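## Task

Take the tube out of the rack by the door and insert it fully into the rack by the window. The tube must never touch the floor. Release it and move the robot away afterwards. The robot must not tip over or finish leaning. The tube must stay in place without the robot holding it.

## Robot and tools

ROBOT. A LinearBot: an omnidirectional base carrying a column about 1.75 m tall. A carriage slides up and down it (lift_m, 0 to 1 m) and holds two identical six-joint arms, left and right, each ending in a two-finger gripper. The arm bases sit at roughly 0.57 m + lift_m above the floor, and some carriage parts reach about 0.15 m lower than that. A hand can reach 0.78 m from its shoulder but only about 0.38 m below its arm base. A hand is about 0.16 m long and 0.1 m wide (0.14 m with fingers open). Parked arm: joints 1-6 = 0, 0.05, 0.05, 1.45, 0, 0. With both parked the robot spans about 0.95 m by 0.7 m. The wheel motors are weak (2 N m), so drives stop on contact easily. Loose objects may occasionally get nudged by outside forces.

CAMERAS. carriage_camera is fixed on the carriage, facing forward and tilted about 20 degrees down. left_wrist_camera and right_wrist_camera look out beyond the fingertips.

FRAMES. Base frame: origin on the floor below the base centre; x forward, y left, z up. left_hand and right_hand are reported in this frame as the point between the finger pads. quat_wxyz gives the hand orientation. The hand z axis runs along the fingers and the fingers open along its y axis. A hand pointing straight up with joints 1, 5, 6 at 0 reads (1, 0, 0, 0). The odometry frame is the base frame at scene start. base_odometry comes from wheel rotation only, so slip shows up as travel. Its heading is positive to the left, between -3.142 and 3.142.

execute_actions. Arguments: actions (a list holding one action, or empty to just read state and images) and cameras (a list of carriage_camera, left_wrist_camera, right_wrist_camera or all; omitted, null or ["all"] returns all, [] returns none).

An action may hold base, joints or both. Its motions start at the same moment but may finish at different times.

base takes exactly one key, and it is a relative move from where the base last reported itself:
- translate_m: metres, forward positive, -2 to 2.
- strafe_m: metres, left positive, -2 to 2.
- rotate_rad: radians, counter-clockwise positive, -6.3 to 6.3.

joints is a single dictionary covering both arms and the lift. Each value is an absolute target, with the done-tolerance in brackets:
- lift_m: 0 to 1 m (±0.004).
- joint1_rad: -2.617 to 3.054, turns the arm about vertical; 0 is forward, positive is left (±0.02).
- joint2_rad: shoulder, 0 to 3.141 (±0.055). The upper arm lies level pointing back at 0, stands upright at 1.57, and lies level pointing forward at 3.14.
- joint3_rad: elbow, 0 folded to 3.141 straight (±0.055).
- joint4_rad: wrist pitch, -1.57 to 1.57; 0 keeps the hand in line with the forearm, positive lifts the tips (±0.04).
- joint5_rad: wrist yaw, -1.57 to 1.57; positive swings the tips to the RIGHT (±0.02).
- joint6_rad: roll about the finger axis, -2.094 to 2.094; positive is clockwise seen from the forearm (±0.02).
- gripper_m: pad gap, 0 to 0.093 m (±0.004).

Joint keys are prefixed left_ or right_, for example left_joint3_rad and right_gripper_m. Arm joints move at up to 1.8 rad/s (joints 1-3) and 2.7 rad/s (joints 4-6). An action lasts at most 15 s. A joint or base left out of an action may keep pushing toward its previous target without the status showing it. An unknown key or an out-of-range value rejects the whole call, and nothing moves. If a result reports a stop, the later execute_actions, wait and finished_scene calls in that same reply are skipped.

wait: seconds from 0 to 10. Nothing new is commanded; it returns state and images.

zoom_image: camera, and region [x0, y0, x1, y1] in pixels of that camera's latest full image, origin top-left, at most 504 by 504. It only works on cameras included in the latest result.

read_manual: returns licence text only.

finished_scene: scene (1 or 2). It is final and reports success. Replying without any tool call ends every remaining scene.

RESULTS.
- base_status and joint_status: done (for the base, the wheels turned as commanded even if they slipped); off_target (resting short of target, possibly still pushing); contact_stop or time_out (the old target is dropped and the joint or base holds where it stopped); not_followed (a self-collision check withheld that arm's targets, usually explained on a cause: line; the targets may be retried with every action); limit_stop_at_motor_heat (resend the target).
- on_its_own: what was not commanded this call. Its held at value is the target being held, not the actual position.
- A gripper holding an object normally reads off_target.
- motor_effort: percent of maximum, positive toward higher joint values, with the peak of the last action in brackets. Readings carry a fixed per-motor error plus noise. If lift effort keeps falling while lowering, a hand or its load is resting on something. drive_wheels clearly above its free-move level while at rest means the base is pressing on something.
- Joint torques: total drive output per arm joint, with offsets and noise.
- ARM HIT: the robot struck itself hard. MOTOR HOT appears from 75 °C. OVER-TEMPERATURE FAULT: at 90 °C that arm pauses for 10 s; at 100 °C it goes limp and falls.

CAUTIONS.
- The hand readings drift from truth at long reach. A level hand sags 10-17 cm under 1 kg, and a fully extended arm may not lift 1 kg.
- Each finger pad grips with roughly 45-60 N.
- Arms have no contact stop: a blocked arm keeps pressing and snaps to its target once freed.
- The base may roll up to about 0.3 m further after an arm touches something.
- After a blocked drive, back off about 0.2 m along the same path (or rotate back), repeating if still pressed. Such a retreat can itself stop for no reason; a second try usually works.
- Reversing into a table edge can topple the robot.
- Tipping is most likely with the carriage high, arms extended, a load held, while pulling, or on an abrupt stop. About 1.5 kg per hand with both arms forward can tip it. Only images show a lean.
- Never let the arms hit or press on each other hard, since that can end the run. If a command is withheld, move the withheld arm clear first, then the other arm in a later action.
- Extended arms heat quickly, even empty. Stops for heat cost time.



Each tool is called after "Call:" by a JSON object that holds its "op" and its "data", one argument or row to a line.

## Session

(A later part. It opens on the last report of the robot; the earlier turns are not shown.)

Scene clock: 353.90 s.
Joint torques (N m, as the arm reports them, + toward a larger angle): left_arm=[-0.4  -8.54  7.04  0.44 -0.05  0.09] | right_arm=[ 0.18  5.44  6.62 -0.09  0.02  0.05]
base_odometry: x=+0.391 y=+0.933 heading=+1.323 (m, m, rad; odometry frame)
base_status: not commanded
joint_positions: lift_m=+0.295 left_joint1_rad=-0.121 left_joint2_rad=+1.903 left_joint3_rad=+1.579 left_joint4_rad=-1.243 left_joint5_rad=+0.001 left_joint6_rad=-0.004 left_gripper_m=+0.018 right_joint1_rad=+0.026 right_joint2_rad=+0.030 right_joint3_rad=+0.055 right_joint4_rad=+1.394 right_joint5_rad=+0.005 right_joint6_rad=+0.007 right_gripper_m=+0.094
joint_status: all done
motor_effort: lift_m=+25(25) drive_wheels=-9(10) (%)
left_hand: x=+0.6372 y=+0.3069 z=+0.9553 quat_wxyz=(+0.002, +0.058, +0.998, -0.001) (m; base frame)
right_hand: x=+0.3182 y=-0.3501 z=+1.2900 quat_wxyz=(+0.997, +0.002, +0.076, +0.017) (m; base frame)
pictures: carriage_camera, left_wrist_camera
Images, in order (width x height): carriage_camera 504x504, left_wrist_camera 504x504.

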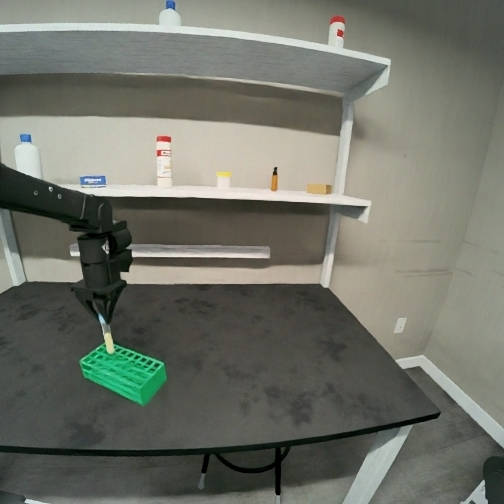

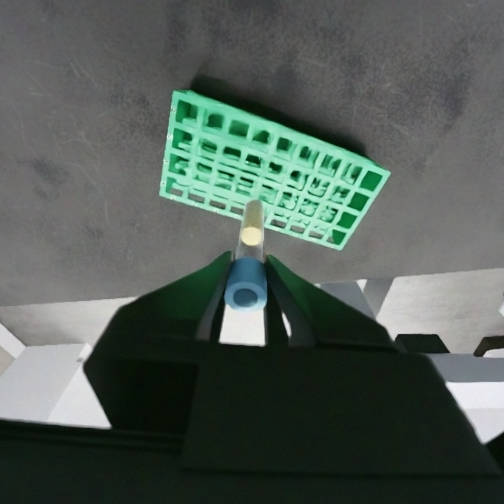

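Call:
{"op": "execute_actions", "data": {
  "actions": [
    {"joints": {"lift_m": 0.27, "left_joint1_rad": -0.10}}
  ],
  "cameras": ["carriage_camera", "left_wrist_camera"]
}}

Call:
{"op": "zoom_image", "data": {
  "camera": "left_wrist_camera",
  "region": [190, 120, 330, 260]
}}

Call:
{"op": "zoom_image", "data": {
  "camera": "carriage_camera",
  "region": [70, 300, 170, 400]
}}

Scene clock: 380.47 s.
Joint torques (N m, as the arm reports them, + toward a larger angle): left_arm=[ 0.05 -8.91  6.95  0.33 -0.04  0.04] | right_arm=[ 0.2   5.39  6.59 -0.09  0.04  0.06]
base_odometry: x=+0.391 y=+0.933 heading=+1.323 (m, m, rad; odometry frame)
base_status: not commanded
joint_positions: lift_m=+0.270 left_joint1_rad=-0.104 left_joint2_rad=+1.907 left_joint3_rad=+1.579 left_joint4_rad=-1.242 left_joint5_rad=+0.001 left_joint6_rad=-0.004 left_gripper_m=+0.018 right_joint1_rad=+0.026 right_joint2_rad=+0.030 right_joint3_rad=+0.055 right_joint4_rad=+1.393 right_joint5_rad=+0.005 right_joint6_rad=+0.007 right_gripper_m=+0.094
joint_status: all done
motor_effort: lift_m=+25(25) drive_wheels=-8(9) (%)
left_hand: x=+0.6379 y=+0.3128 z=+0.9289 quat_wxyz=(+0.000, +0.050, +0.999, -0.001) (m; base frame)
right_hand: x=+0.3184 y=-0.3501 z=+1.2649 quat_wxyz=(+0.997, +0.002, +0.076, +0.017) (m; base frame)
pictures: carriage_camera, left_wrist_camera
Images, in order (width x height): carriage_camera 504x504, left_wrist_camera 504x504.

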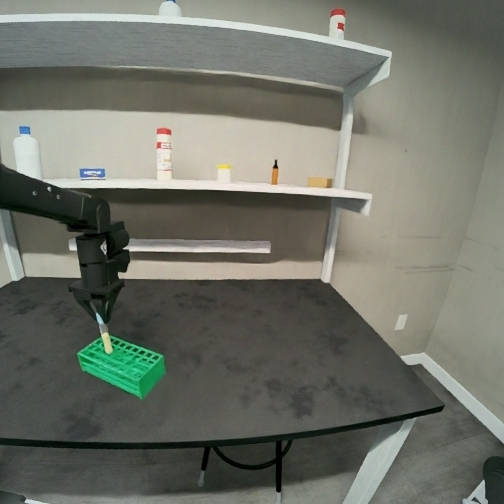

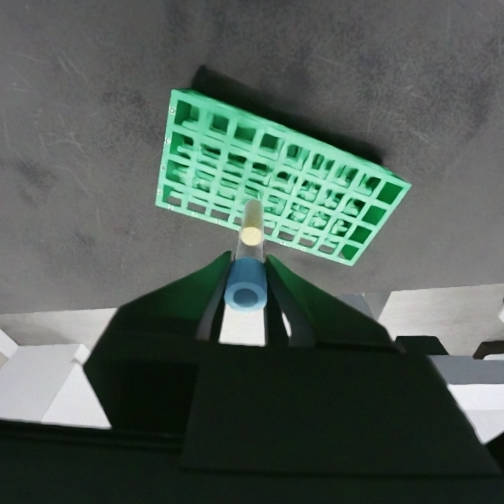

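Region (190, 120, 330, 260) of left_wrist_camera's 504x504 image, scaled by 3.600, with more detail than that image has.

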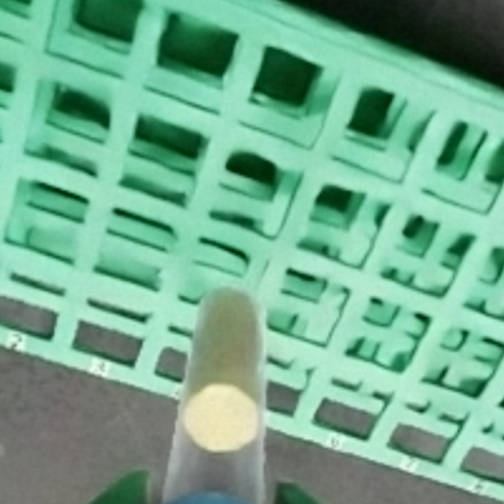

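Region (70, 300, 170, 400) of carriage_camera's 504x504 image, scaled by 5.040, with more detail than that image has.

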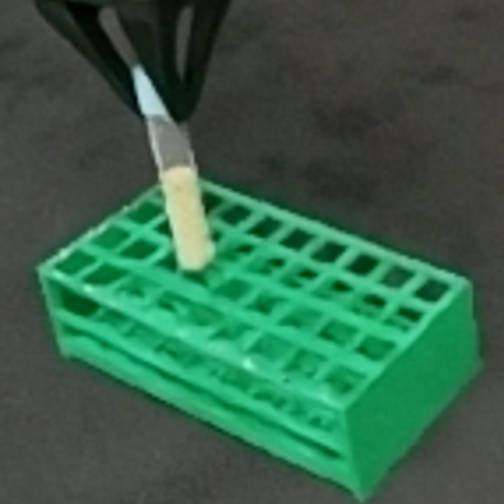

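Call:
{"op": "execute_actions", "data": {
  "actions": [
    {"joints": {"lift_m": 0.258, "left_joint1_rad": -0.096}}
  ],
  "cameras": ["carriage_camera", "left_wrist_camera"]
}}

Call:
{"op": "zoom_image", "data": {
  "camera": "left_wrist_camera",
  "region": [190, 130, 330, 270]
}}

Call:
{"op": "zoom_image", "data": {
  "camera": "carriage_camera",
  "region": [70, 300, 170, 400]
}}

Scene clock: 392.73 s.
Joint torques (N m, as the arm reports them, + toward a larger angle): left_arm=[ 0.19 -8.82  6.97  0.35 -0.04  0.07] | right_arm=[ 0.16  5.33  6.65 -0.07  0.04  0.07]
base_odometry: x=+0.391 y=+0.933 heading=+1.323 (m, m, rad; odometry frame)
base_status: not commanded
joint_positions: lift_m=+0.258 left_joint1_rad=-0.103 left_joint2_rad=+1.908 left_joint3_rad=+1.579 left_joint4_rad=-1.242 left_joint5_rad=+0.000 left_joint6_rad=-0.004 left_gripper_m=+0.018 right_joint1_rad=+0.026 right_joint2_rad=+0.030 right_joint3_rad=+0.055 right_joint4_rad=+1.393 right_joint5_rad=+0.005 right_joint6_rad=+0.007 right_gripper_m=+0.094
joint_status: all done
motor_effort: lift_m=+25(26) drive_wheels=+5(9) (%)
left_hand: x=+0.6382 y=+0.3136 z=+0.9166 quat_wxyz=(+0.000, +0.049, +0.999, +0.000) (m; base frame)
right_hand: x=+0.3185 y=-0.3501 z=+1.2529 quat_wxyz=(+0.997, +0.002, +0.076, +0.017) (m; base frame)
pictures: carriage_camera, left_wrist_camera
Images, in order (width x height): carriage_camera 504x504, left_wrist_camera 504x504.

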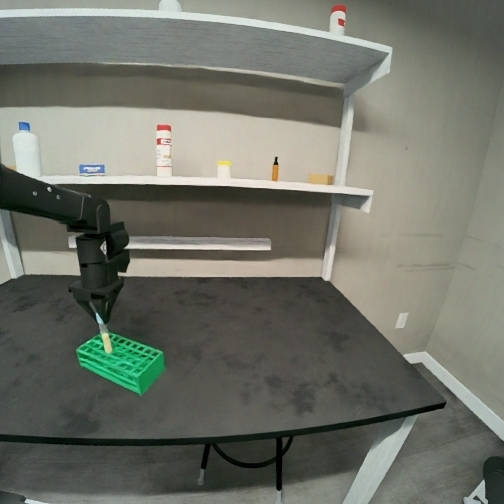

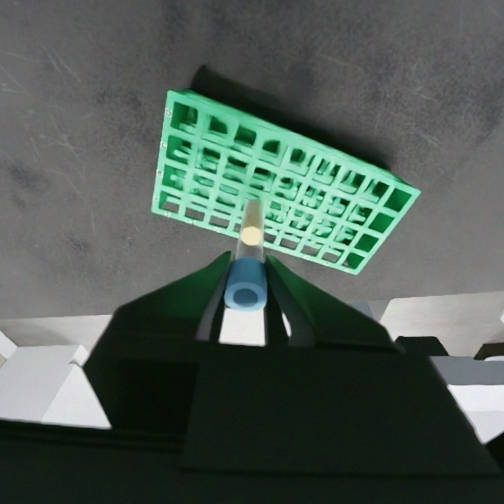

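Region (190, 130, 330, 270) of left_wrist_camera's 504x504 image, scaled by 3.600, with more detail than that image has.

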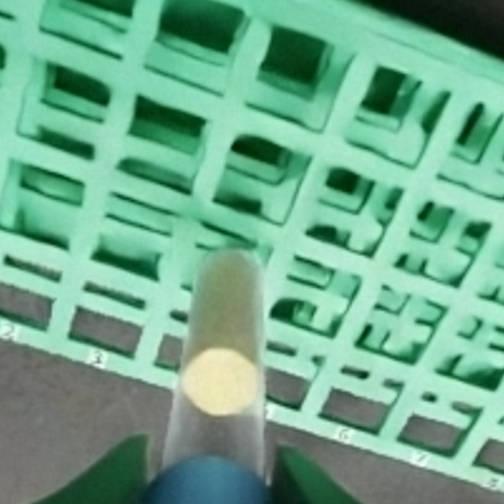

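Region (70, 300, 170, 400) of carriage_camera's 504x504 image, scaled by 5.040, with more detail than that image has.

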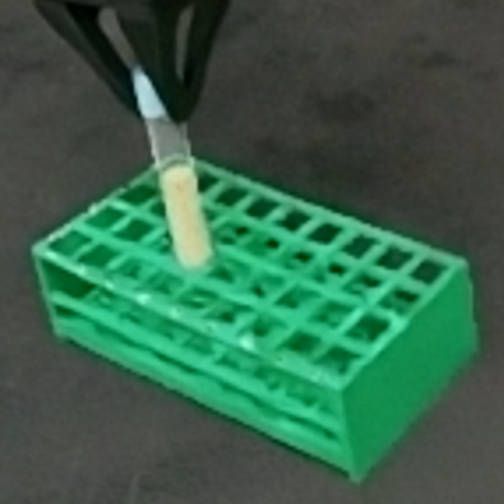

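Call:
{"op": "execute_actions", "data": {
  "actions": [
    {"joints": {"lift_m": 0.238}}
  ],
  "cameras": ["carriage_camera", "left_wrist_camera"]
}}

Call:
{"op": "zoom_image", "data": {
  "camera": "left_wrist_camera",
  "region": [190, 150, 330, 290]
}}

Call:
{"op": "zoom_image", "data": {
  "camera": "carriage_camera",
  "region": [70, 300, 170, 400]
}}

Scene clock: 399.10 s.
Joint torques (N m, as the arm reports them, + toward a larger angle): left_arm=[-0.04 -8.99  6.88  0.3  -0.01  0.09] | right_arm=[ 0.22  5.41  6.67 -0.07  0.03  0.06]
base_odometry: x=+0.391 y=+0.933 heading=+1.323 (m, m, rad; odometry frame)
base_status: not commanded
joint_positions: lift_m=+0.238 left_joint1_rad=-0.103 left_joint2_rad=+1.909 left_joint3_rad=+1.579 left_joint4_rad=-1.240 left_joint5_rad=-0.001 left_joint6_rad=-0.004 left_gripper_m=+0.018 right_joint1_rad=+0.026 right_joint2_rad=+0.030 right_joint3_rad=+0.055 right_joint4_rad=+1.393 right_joint5_rad=+0.005 right_joint6_rad=+0.007 right_gripper_m=+0.094
joint_status: all done
motor_effort: lift_m=+25(25) drive_wheels=+5(6) (%)
left_hand: x=+0.6387 y=+0.3137 z=+0.8963 quat_wxyz=(+0.001, +0.049, +0.999, +0.001) (m; base frame)
right_hand: x=+0.3185 y=-0.3501 z=+1.2329 quat_wxyz=(+0.997, +0.002, +0.076, +0.017) (m; base frame)
pictures: carriage_camera, left_wrist_camera
Images, in order (width x height): carriage_camera 504x504, left_wrist_camera 504x504.

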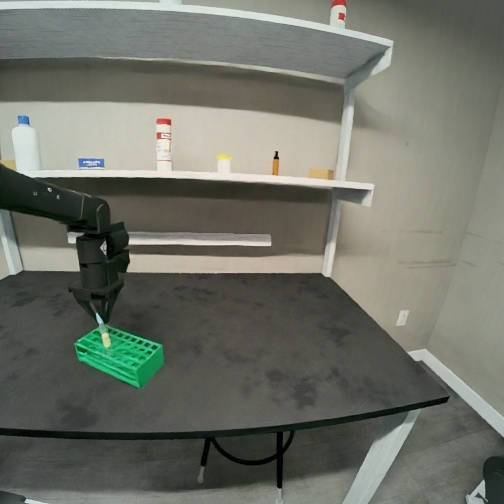

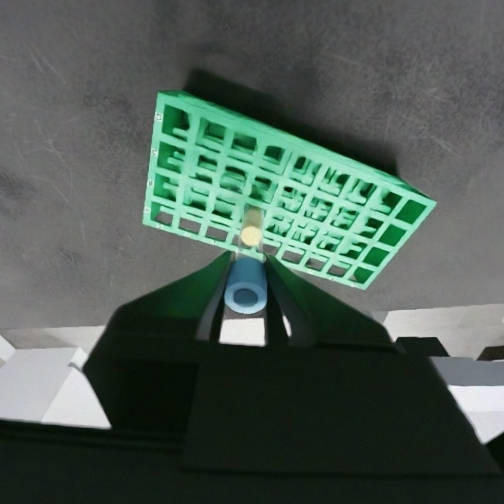

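Region (190, 150, 330, 290) of left_wrist_camera's 504x504 image, scaled by 3.600, with more detail than that image has.

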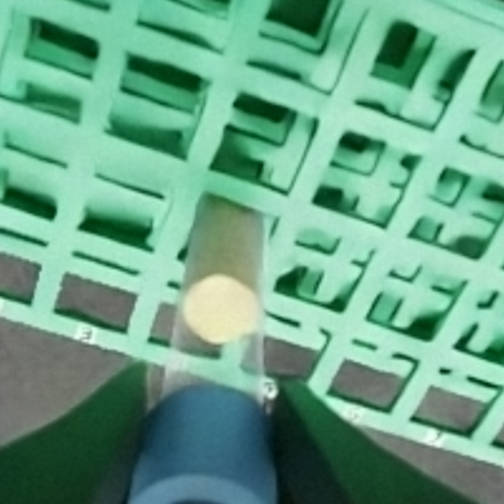

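Region (70, 300, 170, 400) of carriage_camera's 504x504 image, scaled by 5.040, with more detail than that image has.

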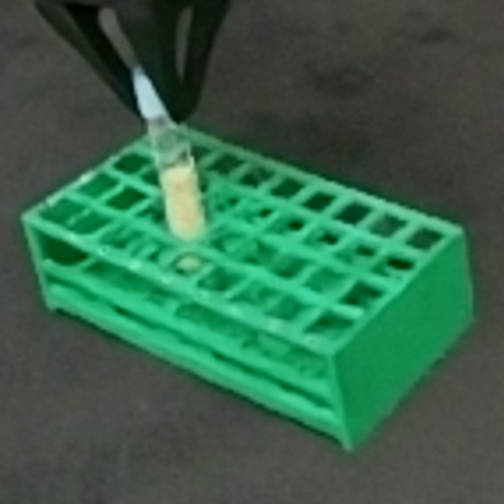

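Call:
{"op": "execute_actions", "data": {
  "actions": [
    {"joints": {"lift_m": 0.216}}
  ],
  "cameras": ["carriage_camera", "left_wrist_camera"]
}}

Call:
{"op": "zoom_image", "data": {
  "camera": "carriage_camera",
  "region": [70, 290, 170, 390]
}}

Scene clock: 405.67 s.
Joint torques (N m, as the arm reports them, + toward a larger angle): left_arm=[ 0.   -9.17  7.12  0.32 -0.03  0.1 ] | right_arm=[ 0.22  5.37  6.73 -0.07  0.03  0.06]
base_odometry: x=+0.391 y=+0.933 heading=+1.323 (m, m, rad; odometry frame)
base_status: not commanded
joint_positions: lift_m=+0.216 left_joint1_rad=-0.103 left_joint2_rad=+1.910 left_joint3_rad=+1.579 left_joint4_rad=-1.239 left_joint5_rad=-0.001 left_joint6_rad=-0.004 left_gripper_m=+0.018 right_joint1_rad=+0.026 right_joint2_rad=+0.030 right_joint3_rad=+0.055 right_joint4_rad=+1.393 right_joint5_rad=+0.005 right_joint6_rad=+0.007 right_gripper_m=+0.094
joint_status: all done
motor_effort: lift_m=+25(26) drive_wheels=-8(8) (%)
left_hand: x=+0.6388 y=+0.3137 z=+0.8739 quat_wxyz=(+0.000, +0.049, +0.999, +0.001) (m; base frame)
right_hand: x=+0.3185 y=-0.3501 z=+1.2109 quat_wxyz=(+0.997, +0.002, +0.076, +0.017) (m; base frame)
pictures: carriage_camera, left_wrist_camera
Images, in order (width x height): carriage_camera 504x504, left_wrist_camera 504x504.

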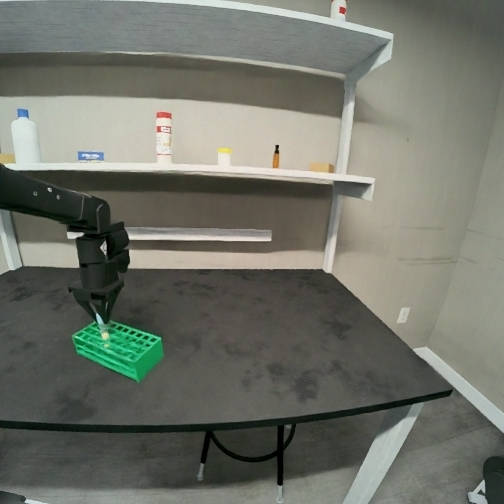

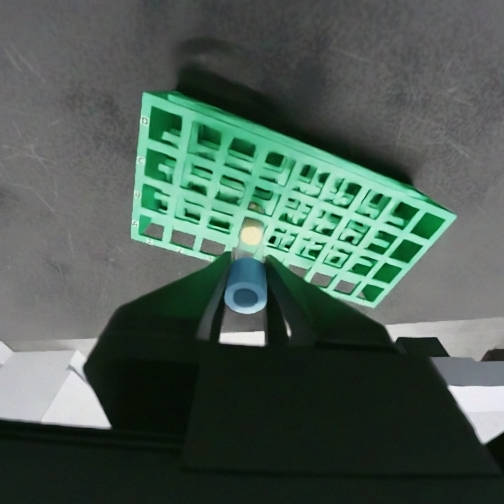

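Region (70, 290, 170, 390) of carriage_camera's 504x504 image, scaled by 5.040, with more detail than that image has.

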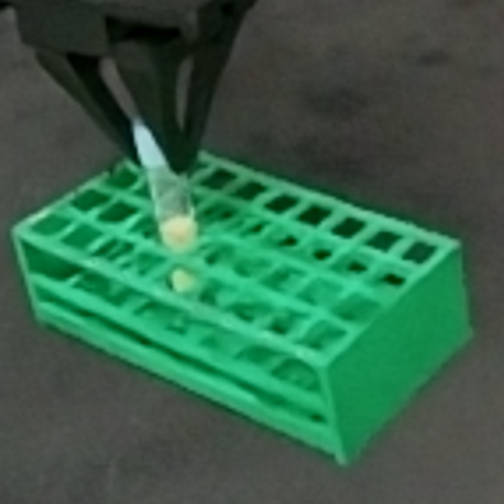

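Call:
{"op": "execute_actions", "data": {
  "actions": [
    {"joints": {"left_gripper_m": 0.05}}
  ],
  "cameras": ["left_wrist_camera"]
}}

Call:
{"op": "execute_actions", "data": {
  "actions": [
    {"joints": {"lift_m": 0.28}}
  ],
  "cameras": ["carriage_camera", "left_wrist_camera"]
}}

Call:
{"op": "zoom_image", "data": {
  "camera": "carriage_camera",
  "region": [70, 305, 170, 405]
}}

Scene clock: 411.73 s.
Joint torques (N m, as the arm reports them, + toward a larger angle): left_arm=[ 0.09 -9.06  6.95  0.31 -0.02  0.1 ] | right_arm=[ 0.22  5.34  6.67 -0.07  0.04  0.06]
base_odometry: x=+0.391 y=+0.933 heading=+1.323 (m, m, rad; odometry frame)
base_status: not commanded
joint_positions: lift_m=+0.216 left_joint1_rad=-0.103 left_joint2_rad=+1.910 left_joint3_rad=+1.579 left_joint4_rad=-1.239 left_joint5_rad=-0.001 left_joint6_rad=-0.004 left_gripper_m=+0.050 right_joint1_rad=+0.026 right_joint2_rad=+0.030 right_joint3_rad=+0.055 right_joint4_rad=+1.393 right_joint5_rad=+0.005 right_joint6_rad=+0.007 right_gripper_m=+0.094
joint_status: all done
motor_effort: lift_m=+25(25) drive_wheels=-7(7) (%)
left_hand: x=+0.6388 y=+0.3137 z=+0.8739 quat_wxyz=(+0.000, +0.049, +0.999, +0.001) (m; base frame)
right_hand: x=+0.3185 y=-0.3501 z=+1.2109 quat_wxyz=(+0.997, +0.002, +0.076, +0.017) (m; base frame)
pictures: left_wrist_camera
Images, in order (width x height): left_wrist_camera 504x504.

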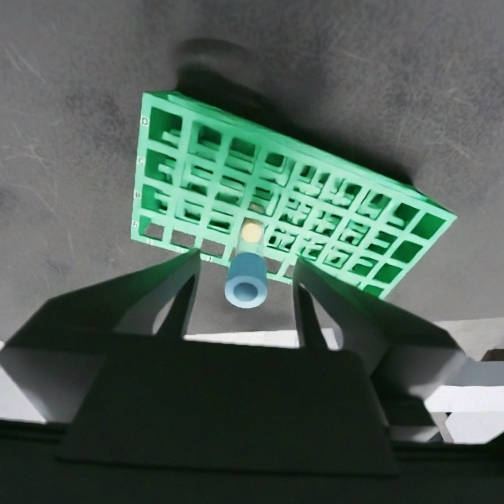

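Scene clock: 412.53 s.
Joint torques (N m, as the arm reports them, + toward a larger angle): left_arm=[ 0.14 -8.9   7.09  0.32 -0.02  0.09] | right_arm=[ 0.17  5.39  6.75 -0.07  0.03  0.07]
base_odometry: x=+0.391 y=+0.933 heading=+1.323 (m, m, rad; odometry frame)
base_status: not commanded
joint_positions: lift_m=+0.280 left_joint1_rad=-0.103 left_joint2_rad=+1.909 left_joint3_rad=+1.579 left_joint4_rad=-1.240 left_joint5_rad=-0.001 left_joint6_rad=-0.004 left_gripper_m=+0.050 right_joint1_rad=+0.026 right_joint2_rad=+0.030 right_joint3_rad=+0.055 right_joint4_rad=+1.393 right_joint5_rad=+0.005 right_joint6_rad=+0.007 right_gripper_m=+0.094
joint_status: all done
motor_effort: lift_m=+24(29) drive_wheels=-7(8) (%)
left_hand: x=+0.6386 y=+0.3137 z=+0.9382 quat_wxyz=(+0.000, +0.049, +0.999, +0.001) (m; base frame)
right_hand: x=+0.3184 y=-0.3501 z=+1.2750 quat_wxyz=(+0.997, +0.002, +0.076, +0.017) (m; base frame)
pictures: carriage_camera, left_wrist_camera
Images, in order (width x height): carriage_camera 504x504, left_wrist_camera 504x504.

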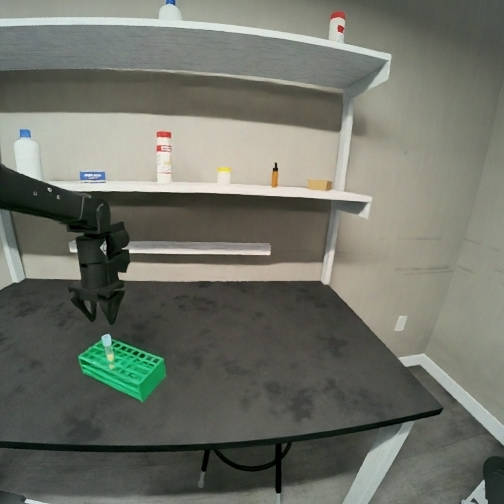

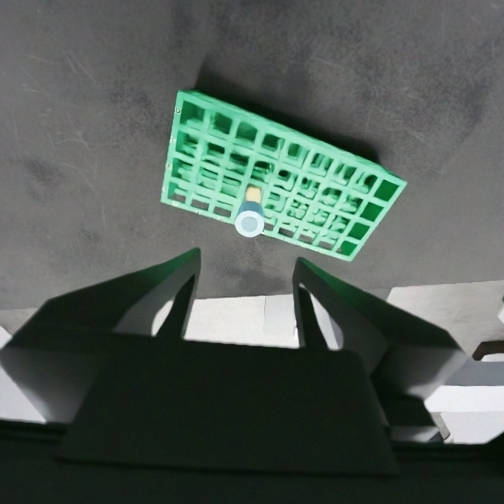

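Region (70, 305, 170, 405) of carriage_camera's 504x504 image, scaled by 5.040, with more detail than that image has.

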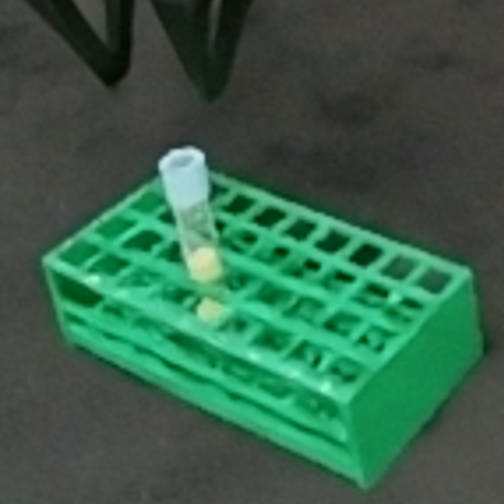

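Call:
{"op": "execute_actions", "data": {
  "actions": [
    {"base": {"translate_m": -0.35}, "joints": {"left_joint2_rad": 1.2, "left_joint3_rad": 0.9, "left_joint1_rad": 0.0, "lift_m": 0.32}}
  ],
  "cameras": ["carriage_camera"]
}}

Scene clock: 422.00 s.
Joint torques (N m, as the arm reports them, + toward a larger angle): left_arm=[-0.8  -3.78  4.4   0.4  -0.01  0.06] | right_arm=[ 0.23  5.42  6.6  -0.09  0.02  0.08]
base_odometry: x=+0.305 y=+0.594 heading=+1.321 (m, m, rad; odometry frame)
base_status: done
joint_positions: lift_m=+0.320 left_joint1_rad=+0.005 left_joint2_rad=+1.221 left_joint3_rad=+0.916 left_joint4_rad=-1.241 left_joint5_rad=-0.002 left_joint6_rad=-0.003 left_gripper_m=+0.050 right_joint1_rad=+0.026 right_joint2_rad=+0.030 right_joint3_rad=+0.055 right_joint4_rad=+1.394 right_joint5_rad=+0.005 right_joint6_rad=+0.007 right_gripper_m=+0.094
joint_status: all done
motor_effort: lift_m=+23(29) drive_wheels=-11(42) (%)
left_hand: x=+0.4687 y=+0.3516 z=+0.9837 quat_wxyz=(+0.012, -0.004, +1.000, +0.001) (m; base frame)
right_hand: x=+0.3181 y=-0.3501 z=+1.3152 quat_wxyz=(+0.997, +0.002, +0.076, +0.017) (m; base frame)
pictures: carriage_camera
Images, in order (width x height): carriage_camera 504x504.

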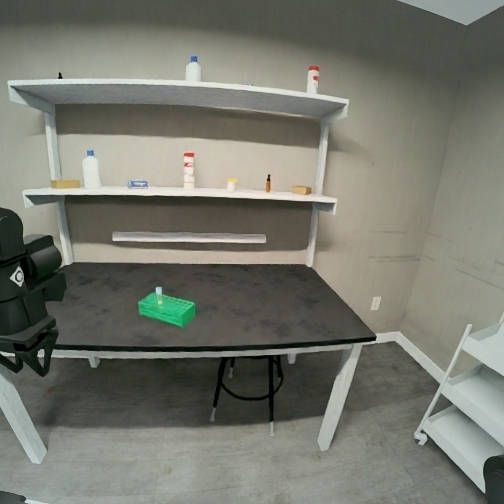

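Call:
{"op": "finished_scene", "data": {
  "scene": 1
}}

The scene is finished: the task was done.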